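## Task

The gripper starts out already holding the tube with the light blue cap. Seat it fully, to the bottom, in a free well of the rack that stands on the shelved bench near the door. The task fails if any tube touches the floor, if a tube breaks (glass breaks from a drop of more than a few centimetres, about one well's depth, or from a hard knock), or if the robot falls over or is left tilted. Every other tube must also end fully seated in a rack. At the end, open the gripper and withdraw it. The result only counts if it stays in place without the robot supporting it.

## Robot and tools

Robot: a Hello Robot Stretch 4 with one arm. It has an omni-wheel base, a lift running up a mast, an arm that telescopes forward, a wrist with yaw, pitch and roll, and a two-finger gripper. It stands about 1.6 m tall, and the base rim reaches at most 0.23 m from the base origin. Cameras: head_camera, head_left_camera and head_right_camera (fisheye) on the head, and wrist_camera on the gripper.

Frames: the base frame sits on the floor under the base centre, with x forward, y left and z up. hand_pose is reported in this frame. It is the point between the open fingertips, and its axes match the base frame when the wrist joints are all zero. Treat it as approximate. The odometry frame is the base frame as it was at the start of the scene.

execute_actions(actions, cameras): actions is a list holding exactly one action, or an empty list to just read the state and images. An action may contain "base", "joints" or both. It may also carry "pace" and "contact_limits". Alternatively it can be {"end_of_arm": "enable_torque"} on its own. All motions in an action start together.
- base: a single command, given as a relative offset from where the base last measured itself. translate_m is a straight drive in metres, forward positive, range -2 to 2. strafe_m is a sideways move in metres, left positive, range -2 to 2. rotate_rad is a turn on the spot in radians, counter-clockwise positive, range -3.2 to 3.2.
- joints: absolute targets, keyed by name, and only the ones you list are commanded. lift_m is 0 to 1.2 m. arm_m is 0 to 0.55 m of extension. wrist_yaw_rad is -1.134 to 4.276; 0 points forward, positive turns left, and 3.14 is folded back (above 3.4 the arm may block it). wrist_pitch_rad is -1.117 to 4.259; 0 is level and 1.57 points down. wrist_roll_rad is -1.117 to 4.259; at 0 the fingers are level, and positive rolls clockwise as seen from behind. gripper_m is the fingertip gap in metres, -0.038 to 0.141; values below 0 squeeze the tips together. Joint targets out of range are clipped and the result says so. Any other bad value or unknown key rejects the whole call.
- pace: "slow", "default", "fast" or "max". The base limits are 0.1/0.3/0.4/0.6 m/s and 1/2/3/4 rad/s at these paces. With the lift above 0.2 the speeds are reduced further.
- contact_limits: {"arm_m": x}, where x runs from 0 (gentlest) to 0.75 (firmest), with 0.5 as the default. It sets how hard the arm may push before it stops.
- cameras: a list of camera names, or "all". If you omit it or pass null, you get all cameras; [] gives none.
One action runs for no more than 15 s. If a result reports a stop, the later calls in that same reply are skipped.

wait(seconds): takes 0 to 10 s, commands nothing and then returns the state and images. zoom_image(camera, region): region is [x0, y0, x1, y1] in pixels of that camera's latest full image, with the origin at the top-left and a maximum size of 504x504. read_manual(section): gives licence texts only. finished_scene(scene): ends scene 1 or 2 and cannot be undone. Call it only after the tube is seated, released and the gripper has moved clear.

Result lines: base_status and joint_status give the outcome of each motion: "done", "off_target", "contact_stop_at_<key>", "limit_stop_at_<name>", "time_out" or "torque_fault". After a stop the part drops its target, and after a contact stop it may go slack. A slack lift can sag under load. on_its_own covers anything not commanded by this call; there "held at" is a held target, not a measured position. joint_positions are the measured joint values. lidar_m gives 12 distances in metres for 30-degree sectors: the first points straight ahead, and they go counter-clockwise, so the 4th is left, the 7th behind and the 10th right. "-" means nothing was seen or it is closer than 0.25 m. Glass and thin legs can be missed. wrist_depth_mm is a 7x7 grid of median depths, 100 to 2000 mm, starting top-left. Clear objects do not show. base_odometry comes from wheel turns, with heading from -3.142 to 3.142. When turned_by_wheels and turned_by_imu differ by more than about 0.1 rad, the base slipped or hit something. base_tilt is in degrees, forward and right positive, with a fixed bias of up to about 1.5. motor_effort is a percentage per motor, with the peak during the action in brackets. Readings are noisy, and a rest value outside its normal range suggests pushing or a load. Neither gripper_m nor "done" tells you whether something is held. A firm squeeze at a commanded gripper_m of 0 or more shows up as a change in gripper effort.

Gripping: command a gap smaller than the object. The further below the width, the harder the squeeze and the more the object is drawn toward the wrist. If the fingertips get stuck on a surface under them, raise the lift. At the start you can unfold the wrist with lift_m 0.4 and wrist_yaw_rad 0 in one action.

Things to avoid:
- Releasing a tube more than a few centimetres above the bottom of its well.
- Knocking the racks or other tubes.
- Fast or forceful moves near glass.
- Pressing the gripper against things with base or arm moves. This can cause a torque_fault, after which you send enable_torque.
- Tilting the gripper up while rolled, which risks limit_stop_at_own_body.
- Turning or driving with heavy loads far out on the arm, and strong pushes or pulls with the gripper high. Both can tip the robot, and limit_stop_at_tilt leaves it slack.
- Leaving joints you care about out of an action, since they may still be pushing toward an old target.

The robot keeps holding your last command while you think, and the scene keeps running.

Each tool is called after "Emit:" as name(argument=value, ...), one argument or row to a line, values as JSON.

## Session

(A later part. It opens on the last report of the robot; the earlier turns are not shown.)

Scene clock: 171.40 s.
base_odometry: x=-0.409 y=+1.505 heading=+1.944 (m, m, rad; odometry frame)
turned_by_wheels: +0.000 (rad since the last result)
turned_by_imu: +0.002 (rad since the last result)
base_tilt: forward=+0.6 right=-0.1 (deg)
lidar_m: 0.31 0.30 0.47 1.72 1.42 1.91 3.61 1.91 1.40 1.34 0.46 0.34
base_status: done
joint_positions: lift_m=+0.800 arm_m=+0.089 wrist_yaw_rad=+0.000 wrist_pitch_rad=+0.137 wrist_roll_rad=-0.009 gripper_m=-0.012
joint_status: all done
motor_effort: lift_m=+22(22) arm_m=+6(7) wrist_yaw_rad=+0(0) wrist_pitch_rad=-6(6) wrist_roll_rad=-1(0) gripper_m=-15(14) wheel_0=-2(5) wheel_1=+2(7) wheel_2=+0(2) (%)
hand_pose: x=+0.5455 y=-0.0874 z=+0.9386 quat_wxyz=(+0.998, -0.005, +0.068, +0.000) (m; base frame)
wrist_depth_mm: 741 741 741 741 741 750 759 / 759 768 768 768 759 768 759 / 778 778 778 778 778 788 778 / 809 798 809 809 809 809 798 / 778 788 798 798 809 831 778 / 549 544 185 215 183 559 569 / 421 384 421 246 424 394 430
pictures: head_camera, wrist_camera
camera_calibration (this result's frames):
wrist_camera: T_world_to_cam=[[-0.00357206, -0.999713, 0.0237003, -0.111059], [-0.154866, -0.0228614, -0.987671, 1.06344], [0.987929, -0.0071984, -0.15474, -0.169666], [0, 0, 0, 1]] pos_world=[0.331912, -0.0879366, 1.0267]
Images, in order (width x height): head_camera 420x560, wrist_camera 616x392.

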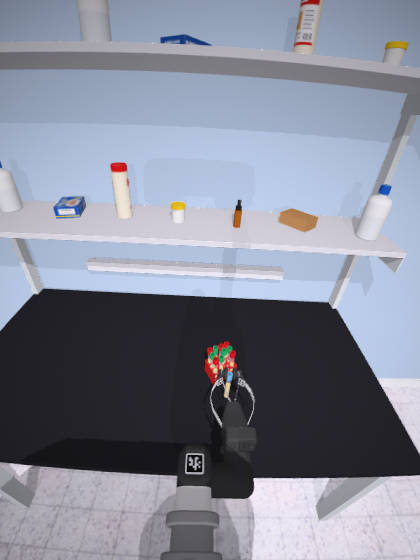

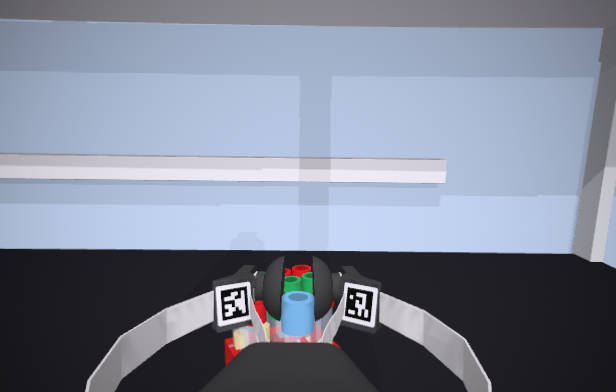

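Emit:
execute_actions(
  actions=[
    {"joints":{"lift_m":0.855},"pace":"slow"},
  ],
  cameras=[],
)

Emit:
execute_actions(
  actions=[
    {"joints":{"arm_m":0.165},"pace":"slow","contact_limits":{"arm_m":0.1}},
  ],
)

Emit:
zoom_image(
  camera="head_camera",
  region=[190, 310, 270, 390],
)

Emit:
zoom_image(
  camera="head_left_camera",
  region=[210, 310, 280, 380],
)

Emit:
zoom_image(
  camera="head_right_camera",
  region=[180, 310, 250, 380],
)

Scene clock: 189.60 s.
base_odometry: x=-0.409 y=+1.505 heading=+1.944 (m, m, rad; odometry frame)
turned_by_wheels: +0.000 (rad since the last result)
turned_by_imu: +0.001 (rad since the last result)
base_tilt: forward=+0.6 right=-0.1 (deg)
lidar_m: 0.32 0.33 0.45 1.71 1.42 1.94 3.63 1.90 1.39 1.35 0.45 0.33
base_status: not commanded
joint_positions: lift_m=+0.855 arm_m=+0.089 wrist_yaw_rad=+0.000 wrist_pitch_rad=+0.137 wrist_roll_rad=-0.009 gripper_m=-0.012
joint_status: all done
motor_effort: lift_m=+23(22) arm_m=+7(7) wrist_yaw_rad=+1(0) wrist_pitch_rad=-4(7) wrist_roll_rad=+0(0) gripper_m=-13(11) wheel_0=-2(2) wheel_1=+2(2) wheel_2=+0(0) (%)
hand_pose: x=+0.5455 y=-0.0874 z=+0.9936 quat_wxyz=(+0.998, -0.005, +0.068, +0.000) (m; base frame)
wrist_depth_mm: 539 525 517 508 508 504 508 / 768 768 768 768 768 759 759 / 788 788 778 788 788 788 788 / 750 750 750 768 798 798 788 / 820 831 831 820 820 831 820 / 668 668 185 214 183 683 691 / 512 469 512 241 512 480 521
pictures: none
No camera images: the call's "cameras" was empty. Leave "cameras" out to get every camera's image.

Scene clock: 191.60 s.
base_odometry: x=-0.409 y=+1.505 heading=+1.944 (m, m, rad; odometry frame)
turned_by_wheels: +0.000 (rad since the last result)
turned_by_imu: +0.001 (rad since the last result)
base_tilt: forward=+0.5 right=-0.1 (deg)
lidar_m: 0.31 0.32 0.45 1.72 1.42 1.92 3.64 1.91 1.39 1.33 0.45 0.33
base_status: not commanded
joint_positions: lift_m=+0.855 arm_m=+0.164 wrist_yaw_rad=+0.000 wrist_pitch_rad=+0.137 wrist_roll_rad=-0.009 gripper_m=-0.012
joint_status: all done
motor_effort: lift_m=+22(22) arm_m=+6(6) wrist_yaw_rad=+1(0) wrist_pitch_rad=-4(8) wrist_roll_rad=+0(1) gripper_m=-12(16) wheel_0=-2(2) wheel_1=+2(2) wheel_2=+0(0) (%)
contact_limits: arm_m 0.1
hand_pose: x=+0.6205 y=-0.0874 z=+0.9936 quat_wxyz=(+0.998, -0.005, +0.068, +0.000) (m; base frame)
wrist_depth_mm: 544 535 525 517 512 508 508 / 691 691 691 691 691 691 683 / 715 707 715 707 707 707 707 / 715 715 715 676 676 723 723 / 750 750 750 732 750 750 750 / 661 661 185 214 183 683 683 / 508 469 535 334 517 477 525
pictures: head_camera, head_left_camera, head_right_camera, wrist_camera
camera_calibration (this result's frames):
wrist_camera: T_world_to_cam=[[-0.00359358, -0.999713, 0.0237003, -0.112087], [-0.154867, -0.0228582, -0.987671, 1.12937], [0.987929, -0.00721967, -0.15474, -0.235255], [0, 0, 0, 1]] pos_world=[0.406914, -0.0879382, 1.0817]
Images, in order (width x height): head_camera 420x560, head_left_camera 420x672, head_right_camera 420x672, wrist_camera 616x392.

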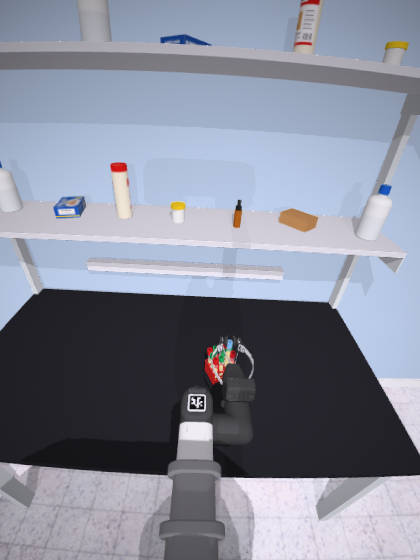

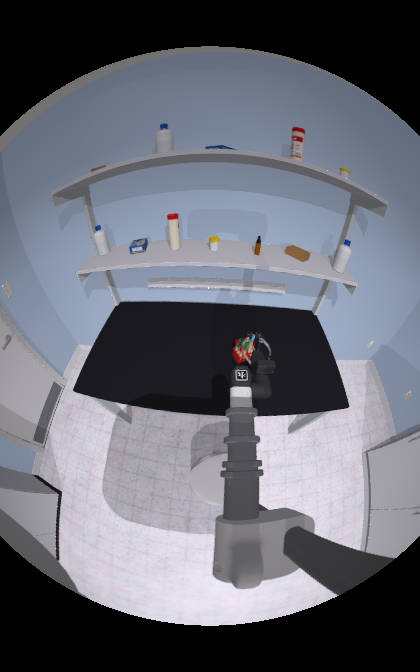

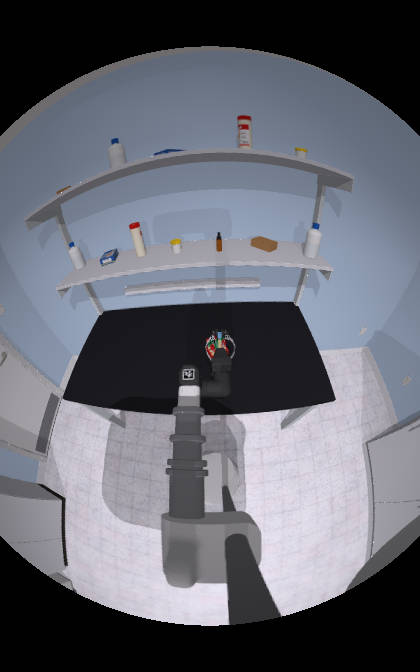

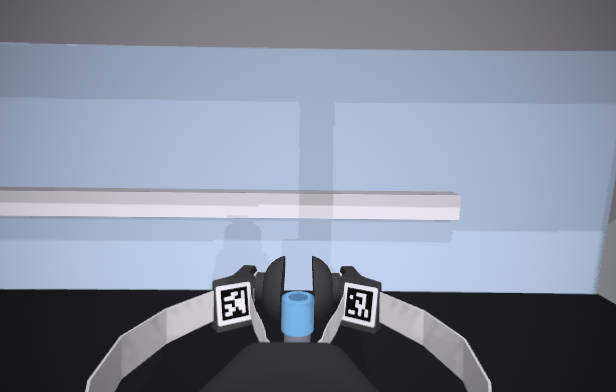

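Region (190, 310, 270, 390) of head_camera's 420x560 image, scaled by 6.300, with more detail than that image has.

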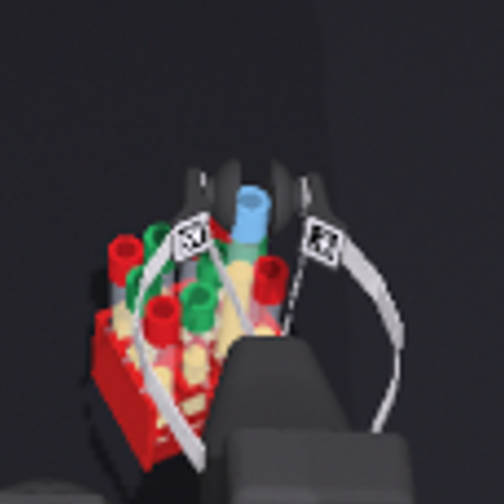

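Region (210, 310, 280, 380) of head_left_camera's 420x672 image, scaled by 7.200, with more detail than that image has.

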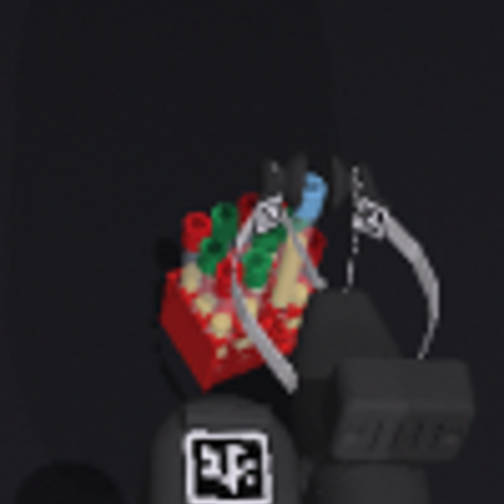

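Region (180, 310, 250, 380) of head_right_camera's 420x672 image, scaled by 7.200, with more detail than that image has.

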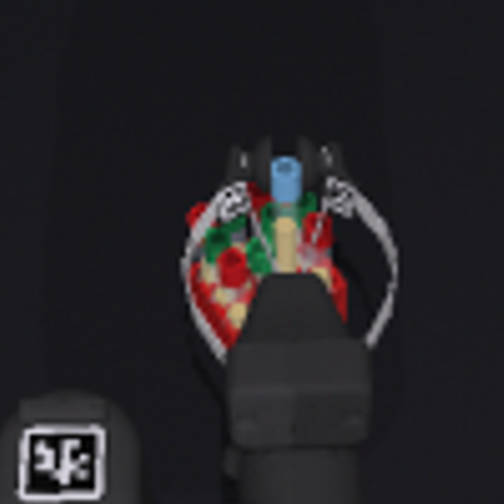

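Emit:
execute_actions(
  actions=[
    {"joints":{"arm_m":0.184},"pace":"slow","contact_limits":{"arm_m":0.1}},
  ],
  cameras=["head_camera","head_left_camera"],
)

Emit:
zoom_image(
  camera="head_camera",
  region=[200, 325, 250, 375],
)

Emit:
zoom_image(
  camera="head_left_camera",
  region=[225, 325, 265, 365],
)

Scene clock: 202.20 s.
base_odometry: x=-0.409 y=+1.505 heading=+1.944 (m, m, rad; odometry frame)
turned_by_wheels: +0.000 (rad since the last result)
turned_by_imu: +0.001 (rad since the last result)
base_tilt: forward=+0.5 right=-0.1 (deg)
lidar_m: 0.31 0.30 0.47 1.73 1.43 1.93 3.62 1.92 1.38 1.34 0.47 0.34
base_status: not commanded
joint_positions: lift_m=+0.855 arm_m=+0.183 wrist_yaw_rad=+0.000 wrist_pitch_rad=+0.137 wrist_roll_rad=-0.009 gripper_m=-0.012
joint_status: all done
motor_effort: lift_m=+23(23) arm_m=+6(4) wrist_yaw_rad=+0(0) wrist_pitch_rad=-6(8) wrist_roll_rad=+0(0) gripper_m=-17(15) wheel_0=-2(2) wheel_1=+2(2) wheel_2=+0(0) (%)
contact_limits: arm_m 0.1
hand_pose: x=+0.6395 y=-0.0874 z=+0.9936 quat_wxyz=(+0.998, -0.005, +0.068, +0.000) (m; base frame)
wrist_depth_mm: 544 530 525 512 512 508 512 / 676 668 668 668 676 676 676 / 691 691 691 683 691 691 683 / 647 654 654 654 654 707 707 / 732 732 723 723 732 723 732 / 668 661 185 214 183 676 683 / 508 466 535 334 512 477 525
pictures: head_camera, head_left_camera
Images, in order (width x height): head_camera 420x560, head_left_camera 420x672.

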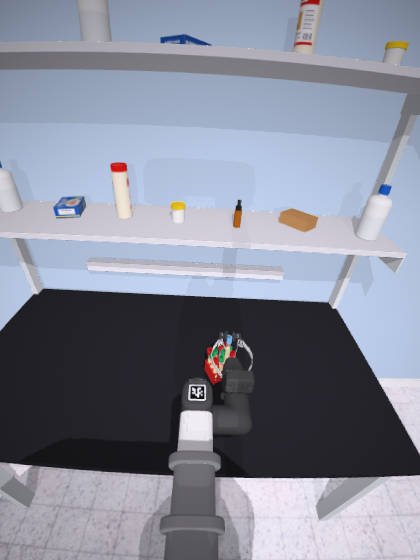

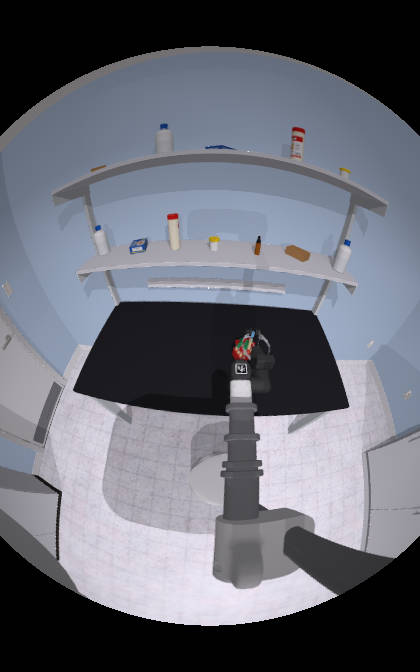

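Region (200, 325, 250, 375) of head_camera's 420x560 image, scaled by 10.080, with more detail than that image has.

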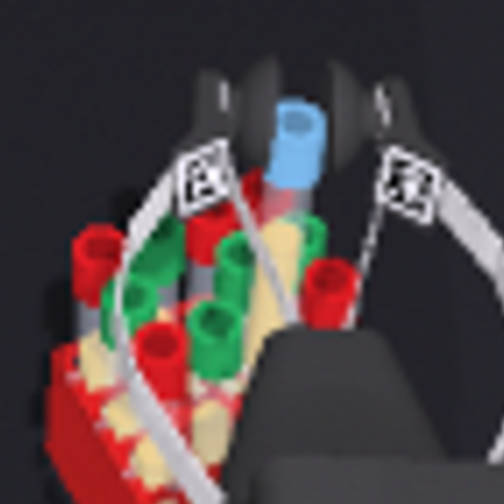

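Region (225, 325, 265, 365) of head_left_camera's 420x672 image, scaled by 12.600, with more detail than that image has.

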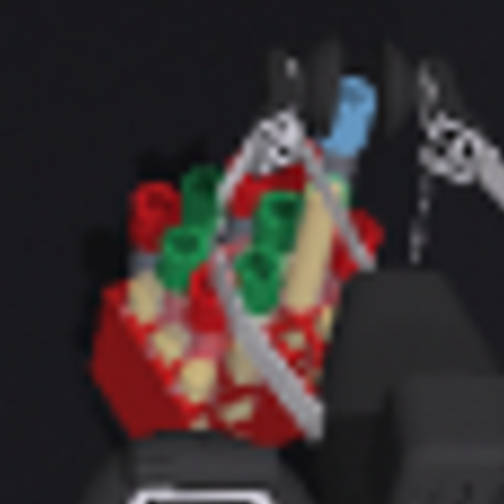

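Emit:
execute_actions(
  actions=[
    {"joints":{"lift_m":0.83},"pace":"slow"},
  ],
  cameras=["head_camera","head_left_camera","wrist_camera"],
)

Emit:
zoom_image(
  camera="head_camera",
  region=[200, 325, 250, 375],
)

Emit:
zoom_image(
  camera="head_left_camera",
  region=[225, 325, 265, 365],
)

Scene clock: 210.07 s.
base_odometry: x=-0.409 y=+1.505 heading=+1.944 (m, m, rad; odometry frame)
turned_by_wheels: +0.000 (rad since the last result)
turned_by_imu: +0.001 (rad since the last result)
base_tilt: forward=+0.6 right=-0.1 (deg)
lidar_m: 0.29 0.34 0.45 1.71 1.43 1.92 3.67 1.92 1.40 1.32 0.46 0.34
base_status: not commanded
joint_positions: lift_m=+0.830 arm_m=+0.183 wrist_yaw_rad=+0.000 wrist_pitch_rad=+0.137 wrist_roll_rad=-0.009 gripper_m=-0.012
joint_status: all done
motor_effort: lift_m=+17(21) arm_m=+6(7) wrist_yaw_rad=+0(0) wrist_pitch_rad=-6(5) wrist_roll_rad=+0(0) gripper_m=-13(15) wheel_0=-2(2) wheel_1=+2(2) wheel_2=+0(0) (%)
hand_pose: x=+0.6395 y=-0.0874 z=+0.9690 quat_wxyz=(+0.998, -0.005, +0.068, +0.000) (m; base frame)
wrist_depth_mm: 654 654 621 621 615 609 609 / 668 668 676 676 676 668 676 / 683 683 691 683 691 691 691 / 707 691 707 654 654 707 707 / 723 732 723 723 723 732 723 / 609 609 185 214 183 627 634 / 469 430 492 312 477 439 484
pictures: head_camera, head_left_camera, wrist_camera
camera_calibration (this result's frames):
wrist_camera: T_world_to_cam=[[-0.00359426, -0.999713, 0.0237004, -0.111438], [-0.154867, -0.0228581, -0.987671, 1.10809], [0.987929, -0.00722034, -0.15474, -0.257815], [0, 0, 0, 1]] pos_world=[0.425908, -0.0879382, 1.05717]
Images, in order (width x height): head_camera 420x560, head_left_camera 420x672, wrist_camera 616x392.

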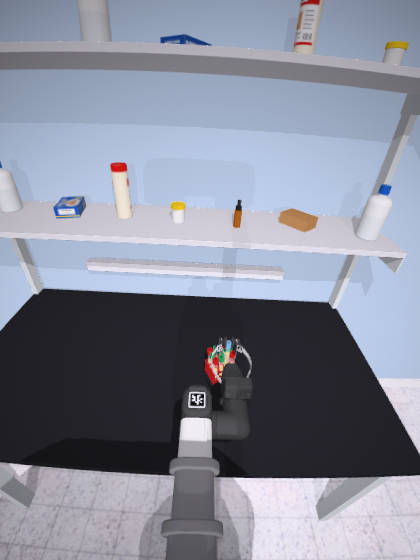

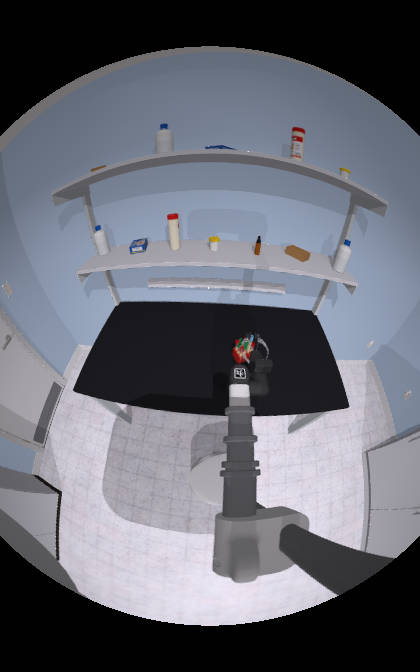

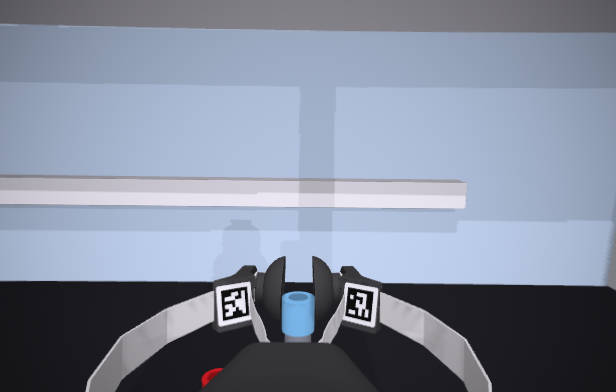

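Region (200, 325, 250, 375) of head_camera's 420x560 image, scaled by 10.080, with more detail than that image has.

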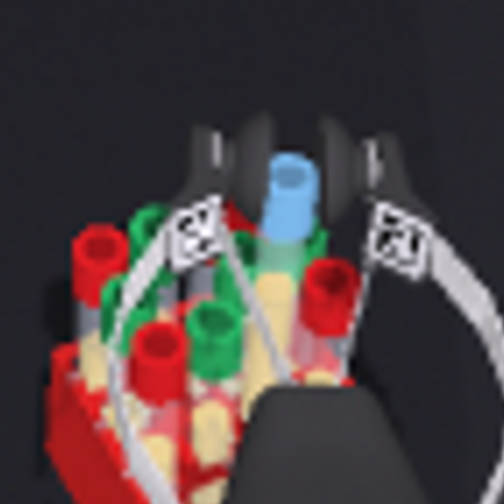

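Region (225, 325, 265, 365) of head_left_camera's 420x672 image, scaled by 12.600, with more detail than that image has.

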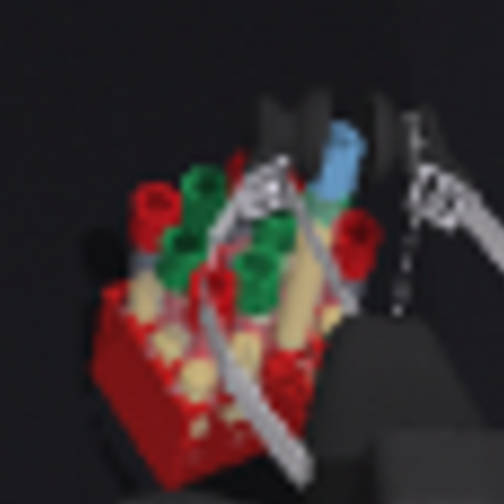

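Emit:
execute_actions(
  actions=[
    {"joints":{"lift_m":0.812},"pace":"slow"},
  ],
  cameras=["head_camera","head_left_camera","wrist_camera"],
)

Emit:
zoom_image(
  camera="head_camera",
  region=[200, 325, 250, 375],
)

Emit:
zoom_image(
  camera="head_left_camera",
  region=[225, 325, 265, 365],
)

Scene clock: 218.67 s.
base_odometry: x=-0.409 y=+1.505 heading=+1.944 (m, m, rad; odometry frame)
turned_by_wheels: +0.000 (rad since the last result)
turned_by_imu: +0.001 (rad since the last result)
base_tilt: forward=+0.6 right=-0.1 (deg)
lidar_m: 0.30 0.34 0.48 1.72 1.43 1.92 3.66 1.90 1.41 1.35 0.46 0.34
base_status: not commanded
joint_positions: lift_m=+0.812 arm_m=+0.183 wrist_yaw_rad=+0.000 wrist_pitch_rad=+0.137 wrist_roll_rad=-0.009 gripper_m=-0.012
joint_status: all done
motor_effort: lift_m=+17(18) arm_m=+6(7) wrist_yaw_rad=+1(1) wrist_pitch_rad=-5(7) wrist_roll_rad=+0(0) gripper_m=-14(14) wheel_0=-2(2) wheel_1=+2(2) wheel_2=+0(1) (%)
hand_pose: x=+0.6395 y=-0.0874 z=+0.9510 quat_wxyz=(+0.998, -0.005, +0.068, +0.000) (m; base frame)
wrist_depth_mm: 654 654 654 654 654 654 654 / 676 668 676 676 668 668 668 / 691 691 683 691 691 691 691 / 707 707 707 647 647 707 707 / 723 723 723 723 723 732 732 / 569 574 185 214 183 585 591 / 439 402 421 200 445 410 452
pictures: head_camera, head_left_camera, wrist_camera
camera_calibration (this result's frames):
wrist_camera: T_world_to_cam=[[-0.00372217, -0.999712, 0.0237004, -0.110965], [-0.15487, -0.0228383, -0.987671, 1.0903], [0.987928, -0.00734677, -0.15474, -0.260603], [0, 0, 0, 1]] pos_world=[0.425898, -0.0879475, 1.03916]
Images, in order (width x height): head_camera 420x560, head_left_camera 420x672, wrist_camera 616x392.

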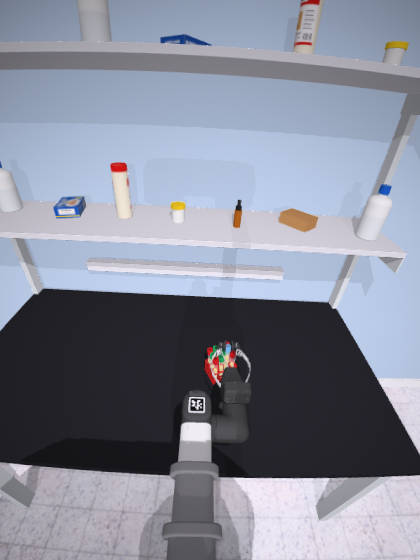

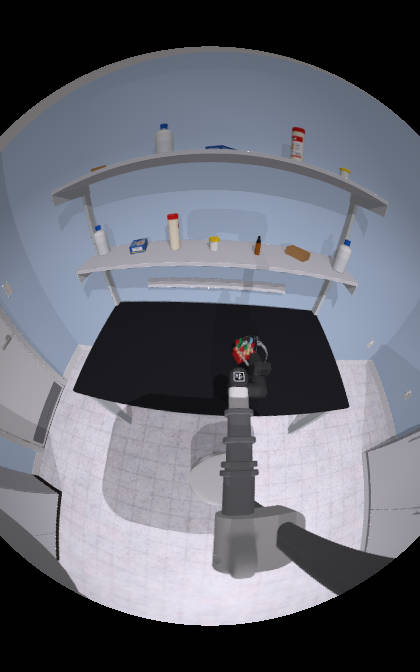

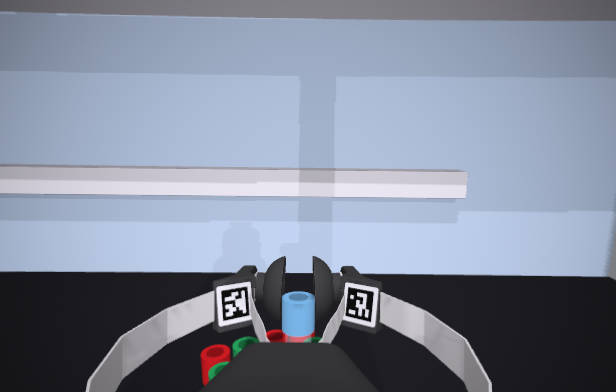

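Region (200, 325, 250, 375) of head_camera's 420x560 image, scaled by 10.080, with more detail than that image has.

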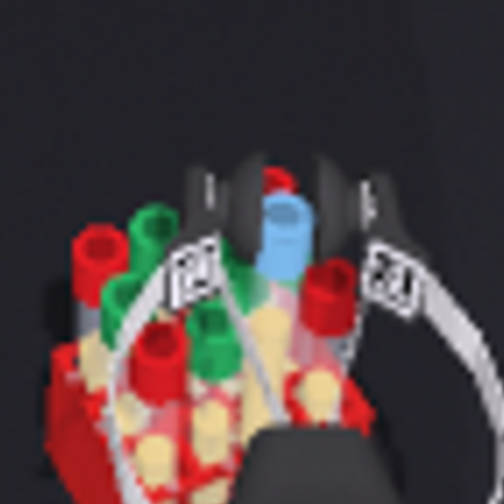

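Region (225, 325, 265, 365) of head_left_camera's 420x672 image, scaled by 12.600, with more detail than that image has.

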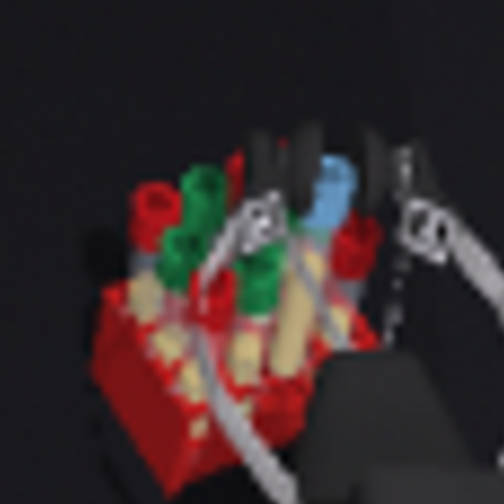

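Emit:
execute_actions(
  actions=[
    {"joints":{"lift_m":0.795},"pace":"slow"},
  ],
  cameras=["head_camera","head_left_camera","wrist_camera"],
)

Emit:
zoom_image(
  camera="head_camera",
  region=[200, 325, 250, 375],
)

Emit:
zoom_image(
  camera="head_left_camera",
  region=[225, 325, 265, 365],
)

Scene clock: 230.13 s.
base_odometry: x=-0.409 y=+1.505 heading=+1.944 (m, m, rad; odometry frame)
turned_by_wheels: +0.000 (rad since the last result)
turned_by_imu: +0.001 (rad since the last result)
base_tilt: forward=+0.5 right=-0.1 (deg)
lidar_m: 0.30 0.32 0.46 1.70 1.42 1.93 3.61 1.92 1.40 1.33 0.46 0.34
base_status: not commanded
joint_positions: lift_m=+0.796 arm_m=+0.183 wrist_yaw_rad=+0.000 wrist_pitch_rad=+0.122 wrist_roll_rad=-0.009 gripper_m=-0.012
joint_status: all done
on_its_own: wrist_pitch_rad is at rest, and its effort (+35) is outside its rest range (-23 to +23)
motor_effort: lift_m=+11(16) arm_m=+6(6) wrist_yaw_rad=+1(1) wrist_pitch_rad=+35(36) wrist_roll_rad=+0(0) gripper_m=-12(13) wheel_0=-2(2) wheel_1=+2(2) wheel_2=+0(0) (%)
hand_pose: x=+0.6401 y=-0.0874 z=+0.9387 quat_wxyz=(+0.998, -0.005, +0.061, +0.000) (m; base frame)
wrist_depth_mm: 661 654 661 654 661 661 661 / 668 676 676 676 668 676 668 / 691 691 699 691 691 691 683 / 640 647 640 647 661 707 707 / 723 715 715 715 723 723 723 / 580 580 183 214 182 597 603 / 439 399 263 195 442 424 452
pictures: head_camera, head_left_camera, wrist_camera
camera_calibration (this result's frames):
wrist_camera: T_world_to_cam=[[-0.00411062, -0.999712, 0.0236395, -0.110377], [-0.140242, -0.0228298, -0.989854, 1.07092], [0.990109, -0.00738417, -0.140108, -0.278217], [0, 0, 0, 1]] pos_world=[0.4252, -0.0879503, 1.02368]
Images, in order (width x height): head_camera 420x560, head_left_camera 420x672, wrist_camera 616x392.

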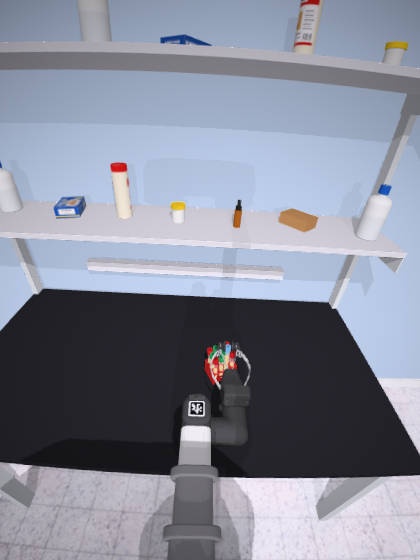

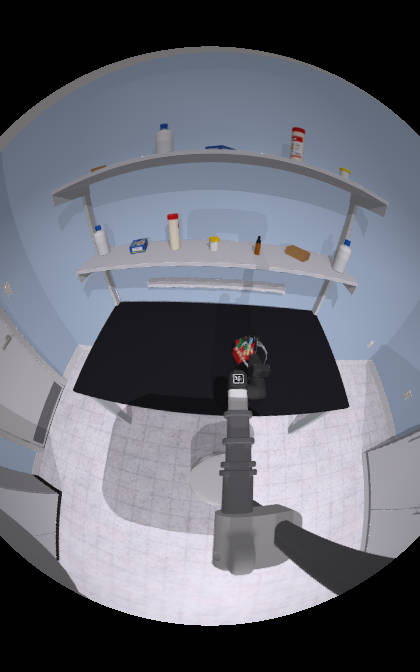

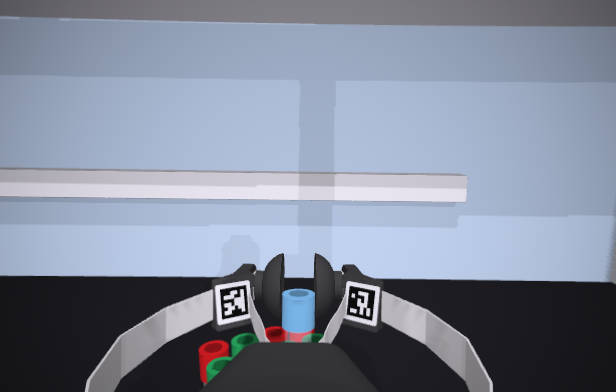

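Region (200, 325, 250, 375) of head_camera's 420x560 image, scaled by 10.080, with more detail than that image has.

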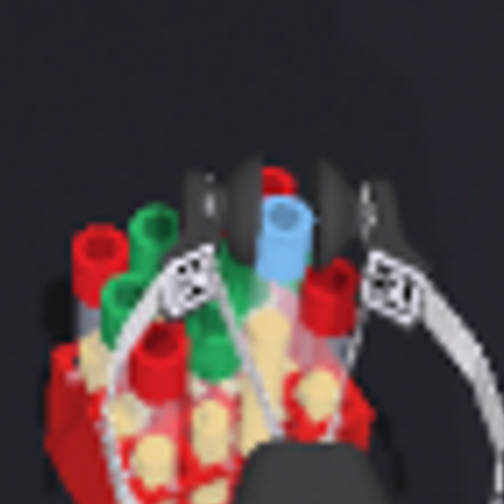

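Region (225, 325, 265, 365) of head_left_camera's 420x672 image, scaled by 12.600, with more detail than that image has.

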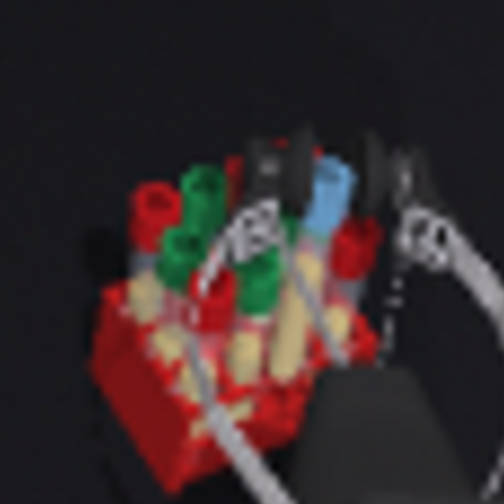

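Emit:
execute_actions(
  actions=[
    {"joints":{"lift_m":0.822},"pace":"slow"},
  ],
  cameras=[],
)

Emit:
execute_actions(
  actions=[
    {"joints":{"arm_m":0.191},"pace":"slow","contact_limits":{"arm_m":0.1}},
  ],
)

Emit:
zoom_image(
  camera="head_camera",
  region=[200, 325, 250, 375],
)

Emit:
zoom_image(
  camera="head_left_camera",
  region=[225, 325, 265, 365],
)

Emit:
zoom_image(
  camera="head_right_camera",
  region=[200, 322, 240, 362],
)

Scene clock: 242.43 s.
base_odometry: x=-0.409 y=+1.505 heading=+1.944 (m, m, rad; odometry frame)
turned_by_wheels: +0.000 (rad since the last result)
turned_by_imu: +0.001 (rad since the last result)
base_tilt: forward=+0.5 right=-0.1 (deg)
lidar_m: 0.31 0.32 0.47 1.72 1.41 1.92 3.64 1.91 1.40 1.34 0.46 0.33
base_status: not commanded
joint_positions: lift_m=+0.822 arm_m=+0.183 wrist_yaw_rad=+0.000 wrist_pitch_rad=+0.137 wrist_roll_rad=-0.009 gripper_m=-0.012
joint_status: all done
motor_effort: lift_m=+23(24) arm_m=+6(6) wrist_yaw_rad=+1(1) wrist_pitch_rad=-6(35) wrist_roll_rad=+1(0) gripper_m=-11(12) wheel_0=-2(2) wheel_1=+2(2) wheel_2=+0(0) (%)
hand_pose: x=+0.6396 y=-0.0874 z=+0.9606 quat_wxyz=(+0.998, -0.005, +0.068, +0.000) (m; base frame)
wrist_depth_mm: 654 654 654 647 654 654 654 / 676 668 668 668 676 676 676 / 691 691 691 683 691 691 683 / 647 647 661 676 699 707 707 / 732 723 723 723 723 732 732 / 597 591 185 215 183 609 615 / 455 418 477 209 462 427 469
pictures: none
No camera images: the call's "cameras" was empty. Leave "cameras" out to get every camera's image.

Scene clock: 243.23 s.
base_odometry: x=-0.409 y=+1.505 heading=+1.944 (m, m, rad; odometry frame)
turned_by_wheels: +0.000 (rad since the last result)
turned_by_imu: +0.000 (rad since the last result)
base_tilt: forward=+0.5 right=-0.1 (deg)
lidar_m: 0.30 0.32 0.46 1.72 1.43 1.89 3.64 1.92 1.38 1.34 0.46 0.35
base_status: not commanded
joint_positions: lift_m=+0.822 arm_m=+0.190 wrist_yaw_rad=+0.000 wrist_pitch_rad=+0.137 wrist_roll_rad=-0.009 gripper_m=-0.012
joint_status: all done
motor_effort: lift_m=+22(23) arm_m=+7(7) wrist_yaw_rad=+1(1) wrist_pitch_rad=-6(7) wrist_roll_rad=+0(1) gripper_m=-14(16) wheel_0=-2(2) wheel_1=+2(2) wheel_2=+0(0) (%)
contact_limits: arm_m 0.1
hand_pose: x=+0.6465 y=-0.0874 z=+0.9606 quat_wxyz=(+0.998, -0.005, +0.068, +0.000) (m; base frame)
wrist_depth_mm: 647 647 647 647 647 647 647 / 661 661 654 668 661 668 668 / 676 683 683 683 683 683 683 / 634 640 661 691 699 699 699 / 715 723 723 715 723 723 723 / 591 591 185 214 184 609 615 / 455 418 477 209 459 424 466
pictures: head_camera, head_left_camera, head_right_camera, wrist_camera
camera_calibration (this result's frames):
wrist_camera: T_world_to_cam=[[-0.00376574, -0.999712, 0.0236995, -0.111149], [-0.154626, -0.0228325, -0.987709, 1.10075], [0.987966, -0.00738401, -0.154495, -0.2663], [0, 0, 0, 1]] pos_world=[0.432882, -0.0879502, 1.04872]
Images, in order (width x height): head_camera 420x560, head_left_camera 420x672, head_right_camera 420x672, wrist_camera 616x392.

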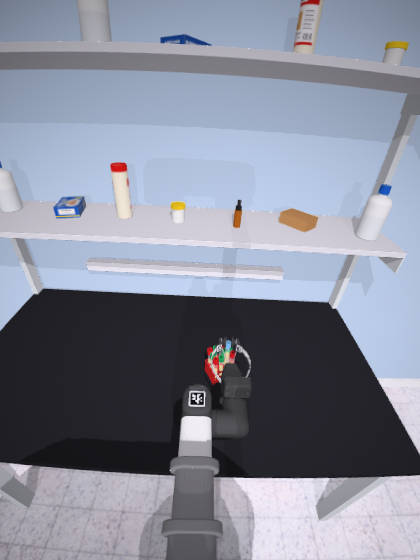

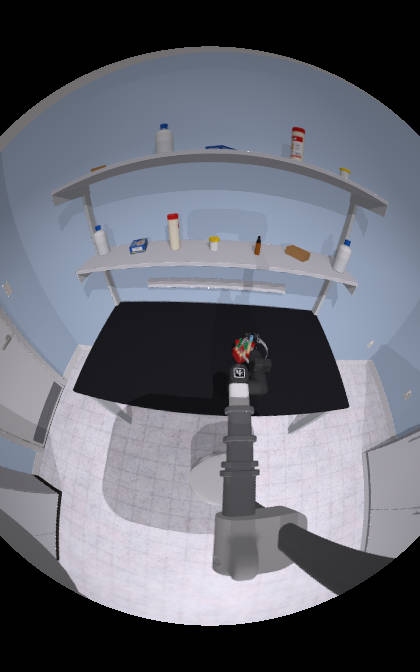

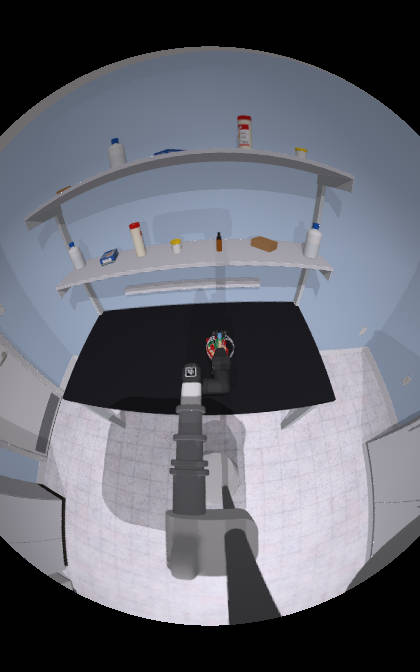

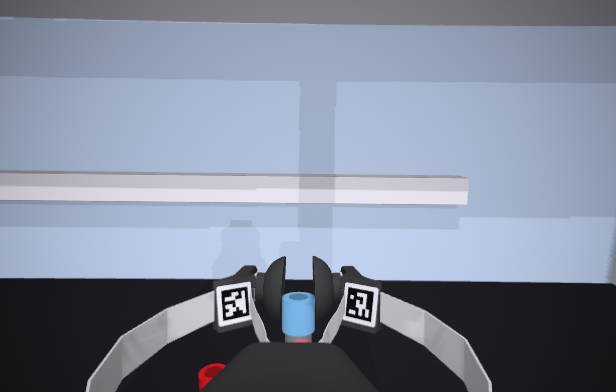

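Region (200, 325, 250, 375) of head_camera's 420x560 image, scaled by 10.080, with more detail than that image has.

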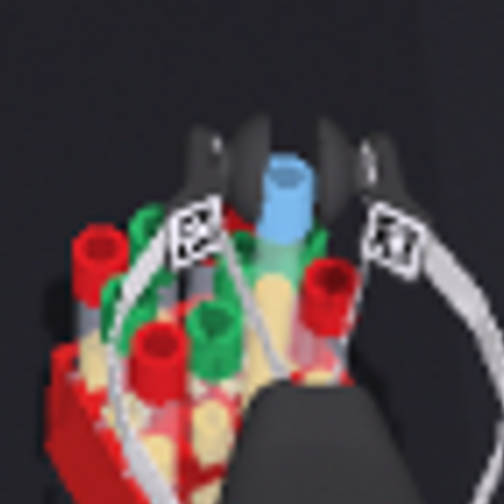

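Region (225, 325, 265, 365) of head_left_camera's 420x672 image, scaled by 12.600, with more detail than that image has.

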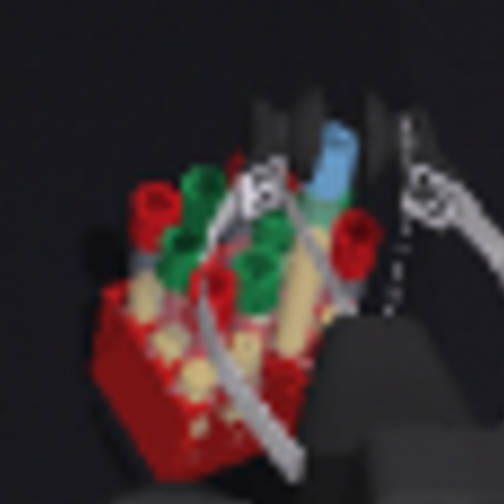

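Region (200, 322, 240, 362) of head_right_camera's 420x672 image, scaled by 12.600, with more detail than that image has.

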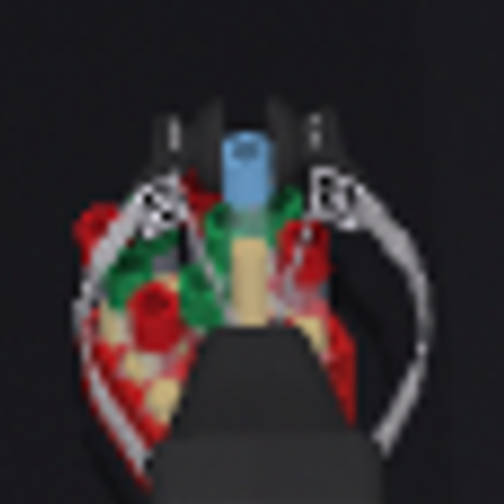

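Emit:
execute_actions(
  actions=[
    {"joints":{"lift_m":0.803},"pace":"slow"},
  ],
  cameras=["head_camera","head_left_camera"],
)

Emit:
zoom_image(
  camera="head_camera",
  region=[200, 325, 250, 375],
)

Emit:
zoom_image(
  camera="head_left_camera",
  region=[225, 325, 265, 365],
)

Scene clock: 249.47 s.
base_odometry: x=-0.409 y=+1.505 heading=+1.944 (m, m, rad; odometry frame)
turned_by_wheels: +0.000 (rad since the last result)
turned_by_imu: +0.001 (rad since the last result)
base_tilt: forward=+0.5 right=-0.1 (deg)
lidar_m: 0.29 0.33 0.48 1.73 1.43 1.89 3.63 1.91 1.39 1.34 0.47 0.33
base_status: not commanded
joint_positions: lift_m=+0.803 arm_m=+0.190 wrist_yaw_rad=+0.000 wrist_pitch_rad=+0.132 wrist_roll_rad=-0.009 gripper_m=-0.012
joint_status: all done
motor_effort: lift_m=+14(22) arm_m=+7(7) wrist_yaw_rad=+1(1) wrist_pitch_rad=+9(11) wrist_roll_rad=+0(0) gripper_m=-13(14) wheel_0=-2(2) wheel_1=+2(2) wheel_2=+0(0) (%)
hand_pose: x=+0.6467 y=-0.0874 z=+0.9438 quat_wxyz=(+0.998, -0.005, +0.066, +0.000) (m; base frame)
wrist_depth_mm: 647 647 654 647 647 647 647 / 661 668 668 661 668 668 661 / 683 683 683 683 683 683 691 / 699 699 640 640 640 699 699 / 715 715 715 715 723 715 723 / 569 569 185 215 185 580 591 / 436 397 399 196 439 407 445
pictures: head_camera, head_left_camera
Images, in order (width x height): head_camera 420x560, head_left_camera 420x672.

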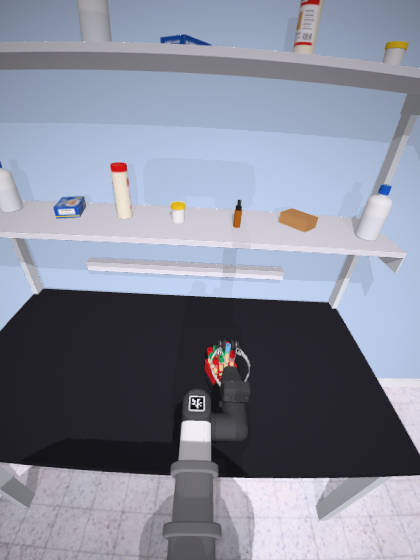

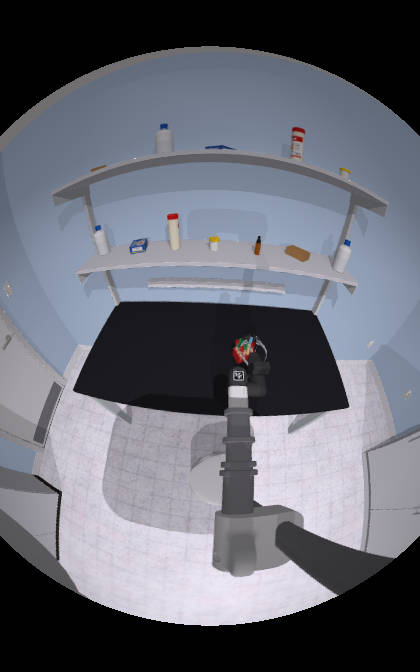

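Region (200, 325, 250, 375) of head_camera's 420x560 image, scaled by 10.080, with more detail than that image has.

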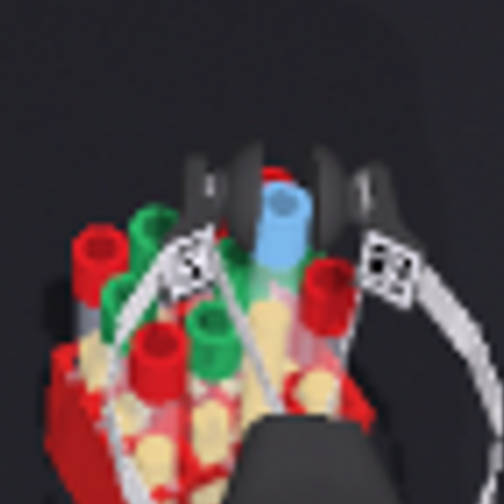

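Region (225, 325, 265, 365) of head_left_camera's 420x672 image, scaled by 12.600, with more detail than that image has.

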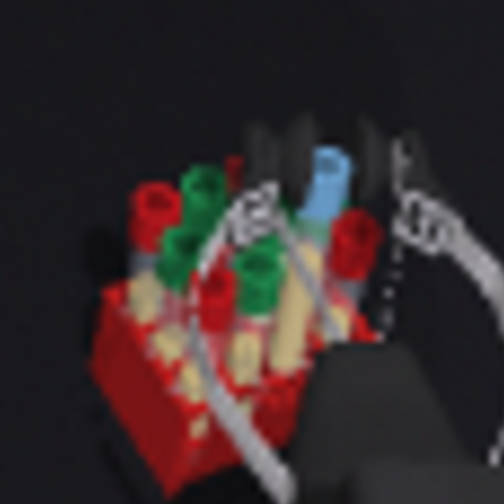

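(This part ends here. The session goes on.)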